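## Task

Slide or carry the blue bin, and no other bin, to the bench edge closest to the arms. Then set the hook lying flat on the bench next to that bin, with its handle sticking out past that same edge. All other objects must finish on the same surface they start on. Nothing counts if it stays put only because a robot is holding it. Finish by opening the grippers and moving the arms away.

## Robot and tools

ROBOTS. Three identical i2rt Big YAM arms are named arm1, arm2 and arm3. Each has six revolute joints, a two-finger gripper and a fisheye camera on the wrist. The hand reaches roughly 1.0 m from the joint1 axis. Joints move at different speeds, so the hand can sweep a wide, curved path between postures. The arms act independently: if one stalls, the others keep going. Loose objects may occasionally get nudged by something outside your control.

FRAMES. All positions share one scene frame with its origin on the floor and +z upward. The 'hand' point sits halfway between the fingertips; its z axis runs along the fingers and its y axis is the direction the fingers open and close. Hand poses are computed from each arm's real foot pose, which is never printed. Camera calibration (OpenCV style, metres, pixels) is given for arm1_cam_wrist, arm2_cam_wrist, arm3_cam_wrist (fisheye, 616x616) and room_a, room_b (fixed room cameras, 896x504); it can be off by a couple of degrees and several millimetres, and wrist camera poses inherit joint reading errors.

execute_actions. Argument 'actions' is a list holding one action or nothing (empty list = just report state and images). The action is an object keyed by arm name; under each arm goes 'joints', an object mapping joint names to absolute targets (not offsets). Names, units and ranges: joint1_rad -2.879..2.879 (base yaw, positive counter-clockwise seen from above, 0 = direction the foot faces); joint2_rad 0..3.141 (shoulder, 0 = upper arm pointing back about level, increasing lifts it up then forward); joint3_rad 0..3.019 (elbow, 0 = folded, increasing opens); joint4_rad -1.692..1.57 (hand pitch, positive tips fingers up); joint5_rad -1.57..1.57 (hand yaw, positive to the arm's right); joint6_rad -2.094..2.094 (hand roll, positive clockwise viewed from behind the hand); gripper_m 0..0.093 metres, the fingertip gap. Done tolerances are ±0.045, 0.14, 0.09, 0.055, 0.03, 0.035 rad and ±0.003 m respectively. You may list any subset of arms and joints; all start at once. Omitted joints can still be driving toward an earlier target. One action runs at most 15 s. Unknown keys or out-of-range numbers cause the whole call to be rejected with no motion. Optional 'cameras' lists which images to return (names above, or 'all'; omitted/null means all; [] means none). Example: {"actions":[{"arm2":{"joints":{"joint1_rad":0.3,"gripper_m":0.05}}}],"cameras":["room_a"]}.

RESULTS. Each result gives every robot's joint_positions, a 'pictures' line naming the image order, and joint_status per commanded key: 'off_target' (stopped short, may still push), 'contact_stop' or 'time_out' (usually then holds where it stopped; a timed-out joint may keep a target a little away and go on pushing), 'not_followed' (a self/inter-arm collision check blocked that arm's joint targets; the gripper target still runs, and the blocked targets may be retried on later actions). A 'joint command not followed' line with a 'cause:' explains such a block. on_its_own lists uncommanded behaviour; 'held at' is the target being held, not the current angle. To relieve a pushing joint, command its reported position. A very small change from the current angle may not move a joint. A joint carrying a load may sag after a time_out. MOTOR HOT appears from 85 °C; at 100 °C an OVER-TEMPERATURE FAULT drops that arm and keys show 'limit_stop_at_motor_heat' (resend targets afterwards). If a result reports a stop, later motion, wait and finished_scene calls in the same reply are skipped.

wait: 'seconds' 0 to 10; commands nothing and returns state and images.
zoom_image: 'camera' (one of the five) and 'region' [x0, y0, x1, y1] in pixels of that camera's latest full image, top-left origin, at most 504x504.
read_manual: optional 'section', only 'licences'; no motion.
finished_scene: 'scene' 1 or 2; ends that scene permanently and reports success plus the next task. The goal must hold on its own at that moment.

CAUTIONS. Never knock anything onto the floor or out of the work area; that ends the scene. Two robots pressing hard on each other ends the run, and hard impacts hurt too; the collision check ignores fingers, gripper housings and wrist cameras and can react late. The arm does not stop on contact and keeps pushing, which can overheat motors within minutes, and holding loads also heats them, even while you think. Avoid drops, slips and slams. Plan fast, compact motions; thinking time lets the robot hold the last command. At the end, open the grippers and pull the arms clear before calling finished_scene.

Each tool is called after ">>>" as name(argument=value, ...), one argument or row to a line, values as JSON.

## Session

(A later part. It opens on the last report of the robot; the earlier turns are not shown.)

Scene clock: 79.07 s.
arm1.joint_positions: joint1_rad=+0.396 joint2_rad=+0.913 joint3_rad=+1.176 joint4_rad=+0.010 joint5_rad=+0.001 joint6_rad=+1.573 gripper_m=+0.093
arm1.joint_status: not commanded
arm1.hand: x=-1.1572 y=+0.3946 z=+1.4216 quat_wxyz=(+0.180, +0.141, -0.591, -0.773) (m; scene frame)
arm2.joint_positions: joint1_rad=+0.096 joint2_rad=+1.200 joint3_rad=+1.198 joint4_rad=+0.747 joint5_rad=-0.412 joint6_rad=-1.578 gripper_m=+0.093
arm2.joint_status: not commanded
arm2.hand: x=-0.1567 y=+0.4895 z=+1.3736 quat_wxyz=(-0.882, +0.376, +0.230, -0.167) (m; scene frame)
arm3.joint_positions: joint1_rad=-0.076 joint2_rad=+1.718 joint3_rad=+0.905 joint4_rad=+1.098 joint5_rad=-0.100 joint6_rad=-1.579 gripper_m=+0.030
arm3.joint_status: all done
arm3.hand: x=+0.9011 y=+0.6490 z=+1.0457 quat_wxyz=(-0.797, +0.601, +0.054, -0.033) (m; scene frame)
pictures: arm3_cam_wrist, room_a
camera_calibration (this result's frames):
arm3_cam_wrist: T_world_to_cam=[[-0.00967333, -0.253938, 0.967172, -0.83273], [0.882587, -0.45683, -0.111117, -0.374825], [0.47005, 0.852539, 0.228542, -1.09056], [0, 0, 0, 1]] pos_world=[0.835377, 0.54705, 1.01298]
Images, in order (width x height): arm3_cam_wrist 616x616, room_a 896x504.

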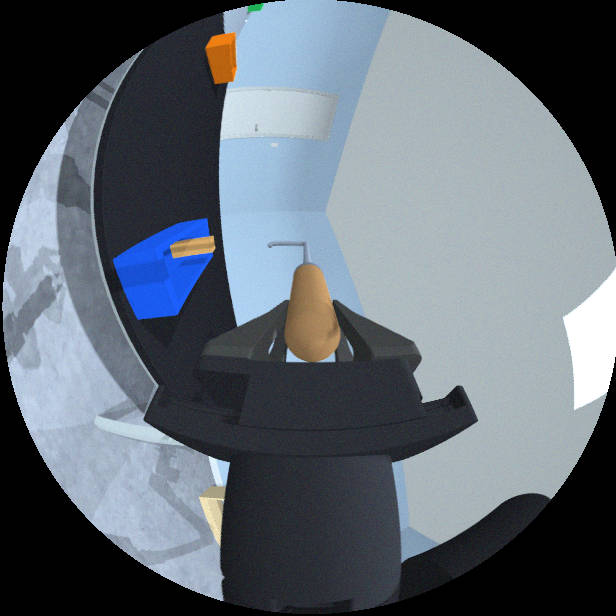

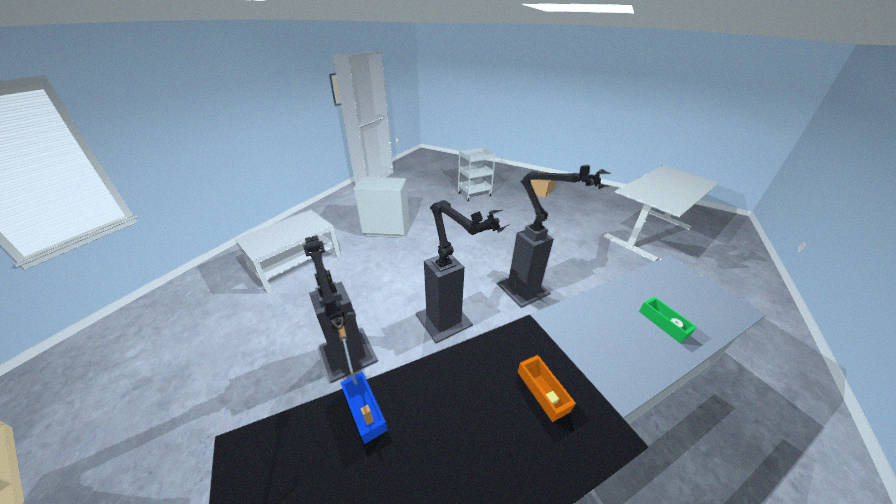

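>>> execute_actions(
  actions=[
    {"arm3":{"joints":{"joint1_rad":0.166,"joint2_rad":1.9,"joint3_rad":1.32,"joint4_rad":1.08,"joint5_rad":0.2}}},
  ],
  cameras=["room_a"],
)

>>> execute_actions(
  actions=[
    {"arm3":{"joints":{"joint2_rad":2.15}}},
  ],
  cameras=["room_a","arm3_cam_wrist"],
)

Scene clock: 80.83 s.
arm1.joint_positions: joint1_rad=+0.396 joint2_rad=+0.913 joint3_rad=+1.176 joint4_rad=+0.010 joint5_rad=+0.001 joint6_rad=+1.573 gripper_m=+0.093
arm1.joint_status: not commanded
arm1.hand: x=-1.1572 y=+0.3946 z=+1.4216 quat_wxyz=(+0.180, +0.141, -0.591, -0.773) (m; scene frame)
arm2.joint_positions: joint1_rad=+0.096 joint2_rad=+1.200 joint3_rad=+1.198 joint4_rad=+0.747 joint5_rad=-0.412 joint6_rad=-1.578 gripper_m=+0.093
arm2.joint_status: not commanded
arm2.hand: x=-0.1567 y=+0.4895 z=+1.3736 quat_wxyz=(-0.882, +0.376, +0.230, -0.167) (m; scene frame)
arm3.joint_positions: joint1_rad=+0.168 joint2_rad=+1.948 joint3_rad=+1.254 joint4_rad=+1.053 joint5_rad=+0.202 joint6_rad=-1.579 gripper_m=+0.030
arm3.joint_status: all done
arm3.hand: x=+0.7699 y=+0.7353 z=+1.0555 quat_wxyz=(-0.816, +0.576, +0.000, -0.045) (m; scene frame)
pictures: room_a
Images, in order (width x height): room_a 896x504.

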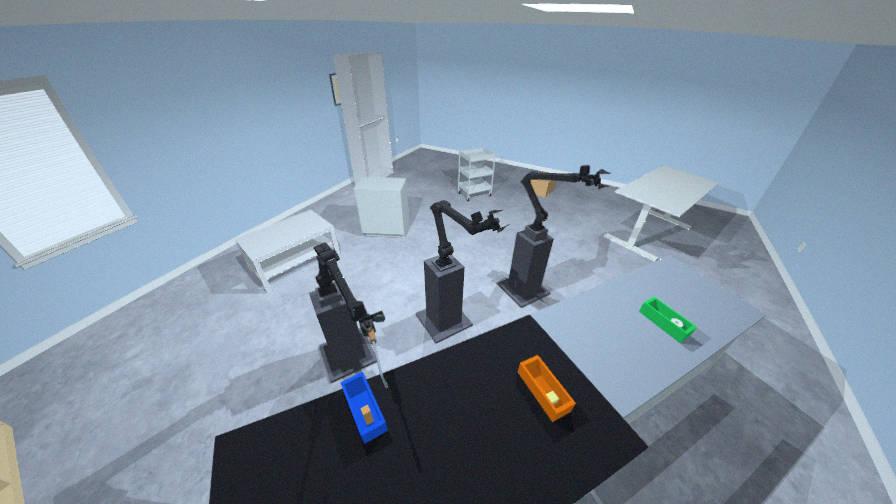

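Scene clock: 82.10 s.
arm1.joint_positions: joint1_rad=+0.396 joint2_rad=+0.913 joint3_rad=+1.176 joint4_rad=+0.010 joint5_rad=+0.001 joint6_rad=+1.573 gripper_m=+0.093
arm1.joint_status: not commanded
arm1.hand: x=-1.1572 y=+0.3946 z=+1.4216 quat_wxyz=(+0.180, +0.141, -0.591, -0.773) (m; scene frame)
arm2.joint_positions: joint1_rad=+0.096 joint2_rad=+1.200 joint3_rad=+1.198 joint4_rad=+0.747 joint5_rad=-0.412 joint6_rad=-1.578 gripper_m=+0.093
arm2.joint_status: not commanded
arm2.hand: x=-0.1567 y=+0.4895 z=+1.3736 quat_wxyz=(-0.882, +0.376, +0.230, -0.167) (m; scene frame)
arm3.joint_positions: joint1_rad=+0.168 joint2_rad=+2.210 joint3_rad=+1.274 joint4_rad=+1.042 joint5_rad=+0.201 joint6_rad=-1.579 gripper_m=+0.030
arm3.joint_status: all done
arm3.hand: x=+0.7653 y=+0.7578 z=+0.8688 quat_wxyz=(-0.740, +0.672, +0.021, -0.025) (m; scene frame)
pictures: arm3_cam_wrist, room_a
camera_calibration (this result's frames):
arm3_cam_wrist: T_world_to_cam=[[0.0126439, -0.0738352, 0.99719, -0.815023], [0.852726, -0.520025, -0.0493165, -0.207866], [0.522205, 0.850954, 0.056386, -0.968189], [0, 0, 0, 1]] pos_world=[0.693151, 0.655611, 0.857074]
Images, in order (width x height): arm3_cam_wrist 616x616, room_a 896x504.

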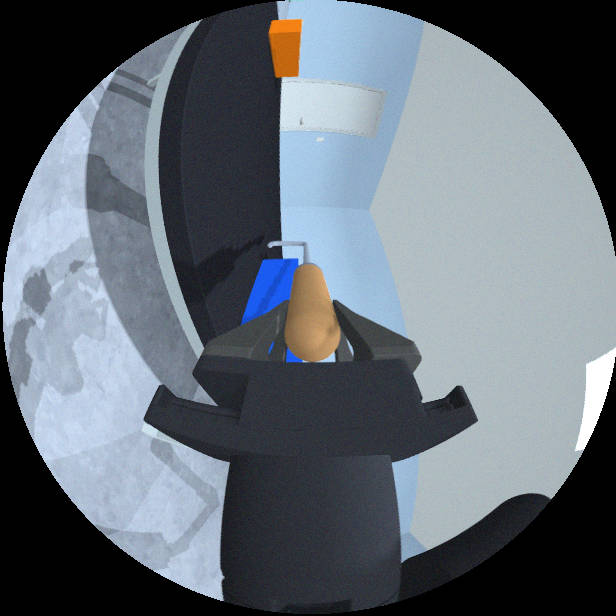

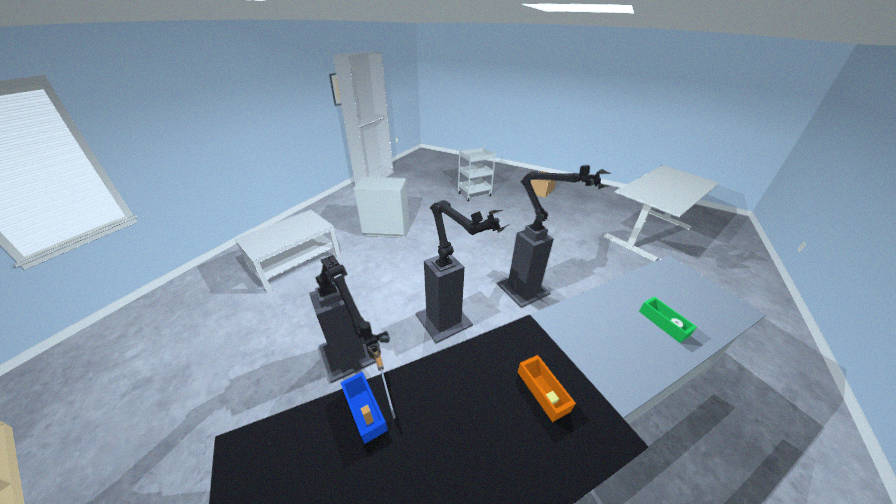

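>>> execute_actions(
  actions=[
    {"arm3":{"joints":{"joint2_rad":2.225,"joint6_rad":-0.75}}},
  ],
  cameras=["arm3_cam_wrist"],
)

>>> execute_actions(
  actions=[
    {"arm3":{"joints":{"joint2_rad":2.27,"joint6_rad":0.0}}},
  ],
  cameras=["arm3_cam_wrist"],
)

Scene clock: 85.40 s.
arm1.joint_positions: joint1_rad=+0.396 joint2_rad=+0.913 joint3_rad=+1.176 joint4_rad=+0.010 joint5_rad=+0.001 joint6_rad=+1.573 gripper_m=+0.093
arm1.joint_status: not commanded
arm1.hand: x=-1.1572 y=+0.3946 z=+1.4216 quat_wxyz=(+0.180, +0.141, -0.591, -0.773) (m; scene frame)
arm2.joint_positions: joint1_rad=+0.096 joint2_rad=+1.200 joint3_rad=+1.198 joint4_rad=+0.747 joint5_rad=-0.412 joint6_rad=-1.578 gripper_m=+0.093
arm2.joint_status: not commanded
arm2.hand: x=-0.1567 y=+0.4895 z=+1.3736 quat_wxyz=(-0.882, +0.376, +0.230, -0.167) (m; scene frame)
arm3.joint_positions: joint1_rad=+0.168 joint2_rad=+2.236 joint3_rad=+1.275 joint4_rad=+1.049 joint5_rad=+0.205 joint6_rad=-0.759 gripper_m=+0.030
arm3.joint_status: all done
arm3.hand: x=+0.7663 y=+0.7572 z=+0.8518 quat_wxyz=(-0.664, +0.631, -0.251, -0.313) (m; scene frame)
pictures: arm3_cam_wrist
camera_calibration (this result's frames):
arm3_cam_wrist: T_world_to_cam=[[0.734458, 0.0135413, 0.678519, -1.14595], [0.595293, -0.492947, -0.634532, 0.465424], [0.325882, 0.869954, -0.37011, -0.467889], [0, 0, 0, 1]] pos_world=[0.717066, 0.651989, 0.899707]
Images, in order (width x height): arm3_cam_wrist 616x616.

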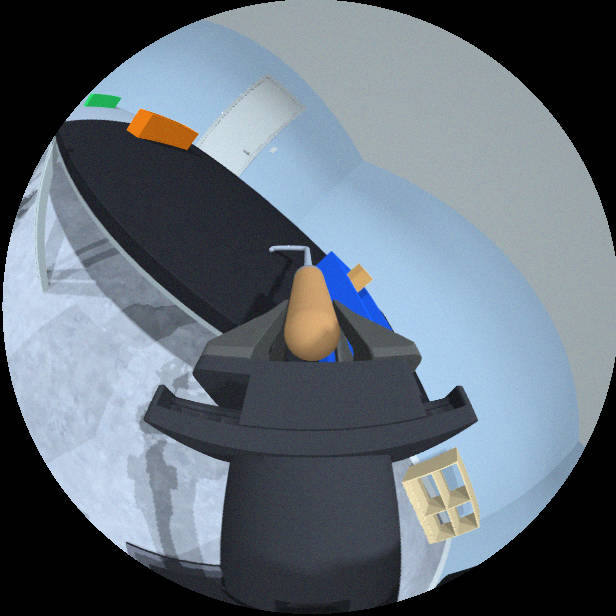

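Scene clock: 87.07 s.
arm1.joint_positions: joint1_rad=+0.396 joint2_rad=+0.913 joint3_rad=+1.176 joint4_rad=+0.010 joint5_rad=+0.001 joint6_rad=+1.573 gripper_m=+0.093
arm1.joint_status: not commanded
arm1.hand: x=-1.1572 y=+0.3946 z=+1.4216 quat_wxyz=(+0.180, +0.141, -0.591, -0.773) (m; scene frame)
arm2.joint_positions: joint1_rad=+0.096 joint2_rad=+1.200 joint3_rad=+1.198 joint4_rad=+0.747 joint5_rad=-0.412 joint6_rad=-1.578 gripper_m=+0.093
arm2.joint_status: not commanded
arm2.hand: x=-0.1567 y=+0.4895 z=+1.3736 quat_wxyz=(-0.882, +0.376, +0.230, -0.167) (m; scene frame)
arm3.joint_positions: joint1_rad=+0.168 joint2_rad=+2.276 joint3_rad=+1.275 joint4_rad=+1.057 joint5_rad=+0.205 joint6_rad=-0.017 gripper_m=+0.030
arm3.joint_status: all done
arm3.hand: x=+0.7671 y=+0.7549 z=+0.8240 quat_wxyz=(-0.500, +0.507, -0.468, -0.523) (m; scene frame)
pictures: arm3_cam_wrist
camera_calibration (this result's frames):
arm3_cam_wrist: T_world_to_cam=[[0.996478, 0.0829869, 0.0120155, -0.831873], [0.0547328, -0.535161, -0.842975, 1.06445], [-0.0635257, 0.840664, -0.537818, -0.0174612], [0, 0, 0, 1]] pos_world=[0.769574, 0.653365, 0.89791]
Images, in order (width x height): arm3_cam_wrist 616x616.

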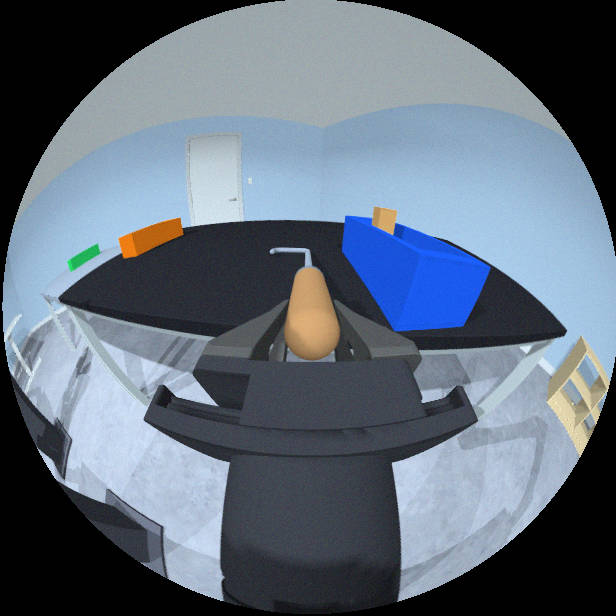

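Need z≈.793 → reading ≈2.317.

>>> execute_actions(
  actions=[
    {"arm3":{"joints":{"joint2_rad":2.325}}},
  ],
  cameras=["arm3_cam_wrist"],
)

Scene clock: 87.97 s.
arm1.joint_positions: joint1_rad=+0.396 joint2_rad=+0.913 joint3_rad=+1.176 joint4_rad=+0.010 joint5_rad=+0.001 joint6_rad=+1.573 gripper_m=+0.093
arm1.joint_status: not commanded
arm1.hand: x=-1.1572 y=+0.3946 z=+1.4216 quat_wxyz=(+0.180, +0.141, -0.591, -0.773) (m; scene frame)
arm2.joint_positions: joint1_rad=+0.096 joint2_rad=+1.200 joint3_rad=+1.198 joint4_rad=+0.747 joint5_rad=-0.412 joint6_rad=-1.578 gripper_m=+0.093
arm2.joint_status: not commanded
arm2.hand: x=-0.1567 y=+0.4895 z=+1.3736 quat_wxyz=(-0.882, +0.376, +0.230, -0.167) (m; scene frame)
arm3.joint_positions: joint1_rad=+0.168 joint2_rad=+2.316 joint3_rad=+1.280 joint4_rad=+1.058 joint5_rad=+0.204 joint6_rad=-0.011 gripper_m=+0.030
arm3.joint_status: all done
arm3.hand: x=+0.7677 y=+0.7530 z=+0.7961 quat_wxyz=(-0.492, +0.516, -0.476, -0.515) (m; scene frame)
pictures: arm3_cam_wrist
camera_calibration (this result's frames):
arm3_cam_wrist: T_world_to_cam=[[0.996356, 0.0844012, 0.0122687, -0.833154], [0.0578692, -0.563339, -0.824197, 1.04373], [-0.0626518, 0.821903, -0.566171, 0.00528357], [0, 0, 0, 1]] pos_world=[0.770049, 0.653952, 0.873453]
Images, in order (width x height): arm3_cam_wrist 616x616.

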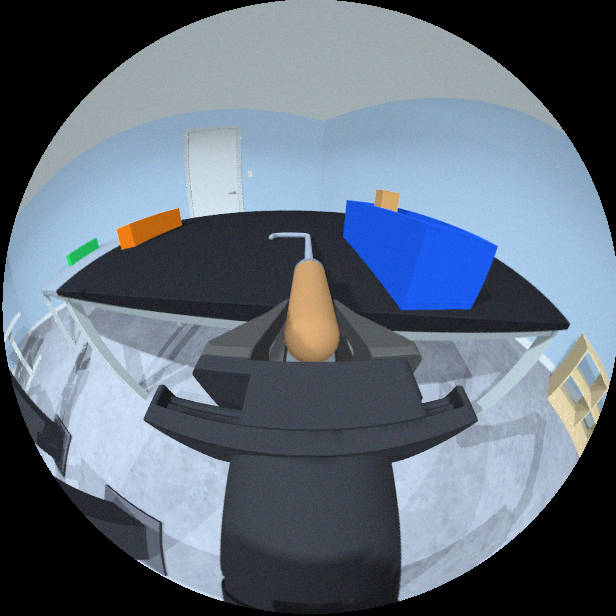

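>>> execute_actions(
  actions=[
    {"arm3":{"joints":{"gripper_m":0.07}}},
  ],
  cameras=["arm3_cam_wrist"],
)

>>> execute_actions(
  actions=[
    {"arm3":{"joints":{"joint2_rad":1.5}}},
  ],
  cameras=["room_a"],
)

>>> zoom_image(
  camera="room_a",
  region=[300, 320, 440, 460],
)

Scene clock: 88.80 s.
arm1.joint_positions: joint1_rad=+0.396 joint2_rad=+0.913 joint3_rad=+1.176 joint4_rad=+0.010 joint5_rad=+0.001 joint6_rad=+1.573 gripper_m=+0.093
arm1.joint_status: not commanded
arm1.hand: x=-1.1572 y=+0.3946 z=+1.4216 quat_wxyz=(+0.180, +0.141, -0.591, -0.773) (m; scene frame)
arm2.joint_positions: joint1_rad=+0.096 joint2_rad=+1.200 joint3_rad=+1.198 joint4_rad=+0.747 joint5_rad=-0.412 joint6_rad=-1.578 gripper_m=+0.093
arm2.joint_status: not commanded
arm2.hand: x=-0.1567 y=+0.4895 z=+1.3736 quat_wxyz=(-0.882, +0.376, +0.230, -0.167) (m; scene frame)
arm3.joint_positions: joint1_rad=+0.168 joint2_rad=+2.316 joint3_rad=+1.285 joint4_rad=+1.058 joint5_rad=+0.203 joint6_rad=-0.011 gripper_m=+0.070
arm3.joint_status: all done
arm3.hand: x=+0.7671 y=+0.7547 z=+0.7986 quat_wxyz=(-0.492, +0.515, -0.475, -0.517) (m; scene frame)
pictures: arm3_cam_wrist
camera_calibration (this result's frames):
arm3_cam_wrist: T_world_to_cam=[[0.996308, 0.0851568, 0.0108642, -0.832104], [0.0567805, -0.558758, -0.827385, 1.04675], [-0.064387, 0.824947, -0.56153, 0.000506484], [0, 0, 0, 1]] pos_world=[0.769629, 0.65532, 0.875389]
Images, in order (width x height): arm3_cam_wrist 616x616.

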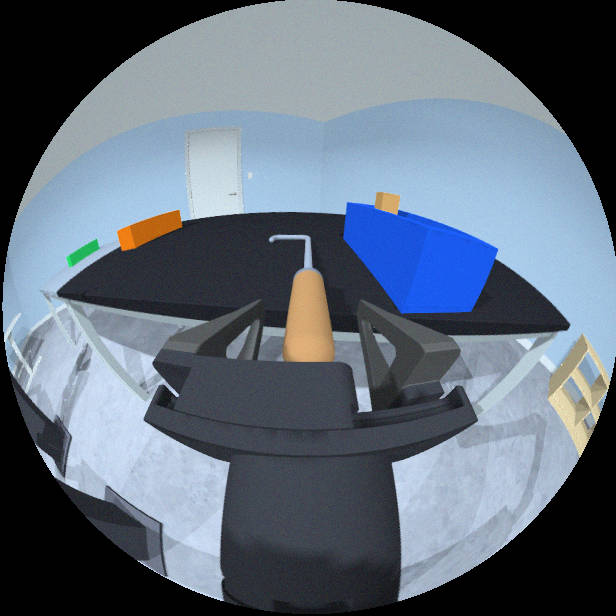

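Scene clock: 90.43 s.
arm1.joint_positions: joint1_rad=+0.396 joint2_rad=+0.913 joint3_rad=+1.176 joint4_rad=+0.010 joint5_rad=+0.001 joint6_rad=+1.573 gripper_m=+0.093
arm1.joint_status: not commanded
arm1.hand: x=-1.1572 y=+0.3946 z=+1.4216 quat_wxyz=(+0.180, +0.141, -0.591, -0.773) (m; scene frame)
arm2.joint_positions: joint1_rad=+0.096 joint2_rad=+1.200 joint3_rad=+1.198 joint4_rad=+0.747 joint5_rad=-0.412 joint6_rad=-1.578 gripper_m=+0.093
arm2.joint_status: not commanded
arm2.hand: x=-0.1567 y=+0.4895 z=+1.3736 quat_wxyz=(-0.882, +0.376, +0.230, -0.167) (m; scene frame)
arm3.joint_positions: joint1_rad=+0.168 joint2_rad=+1.490 joint3_rad=+1.310 joint4_rad=+1.079 joint5_rad=+0.202 joint6_rad=-0.011 gripper_m=+0.070
arm3.joint_status: all done
arm3.hand: x=+0.8078 y=+0.5843 z=+1.3932 quat_wxyz=(-0.601, +0.211, -0.273, -0.721) (m; scene frame)
pictures: room_a
Images, in order (width x height): room_a 896x504.

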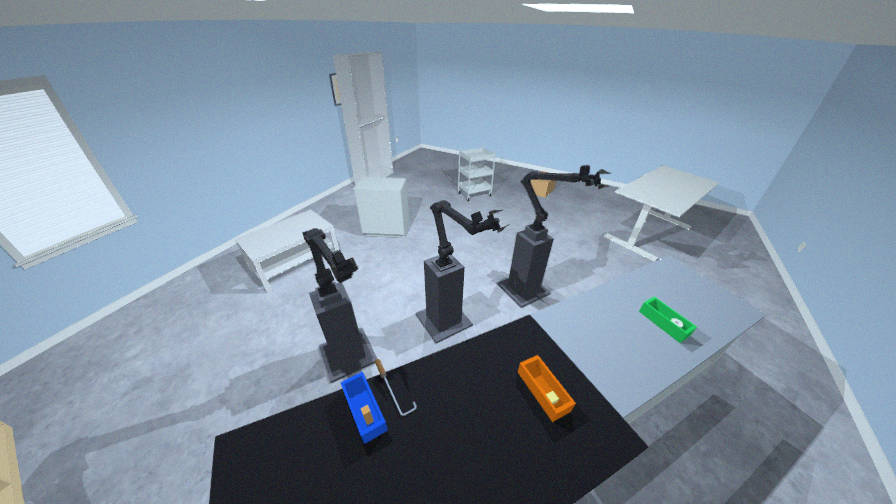

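Region (300, 320, 440, 460) of room_a's 896x504 image, scaled by 3.600, with more detail than that image has.

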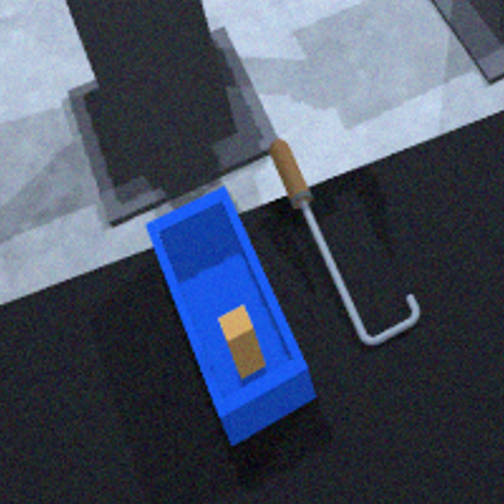

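>>> finished_scene(
  scene=2,
)

The scene is finished: the task was done.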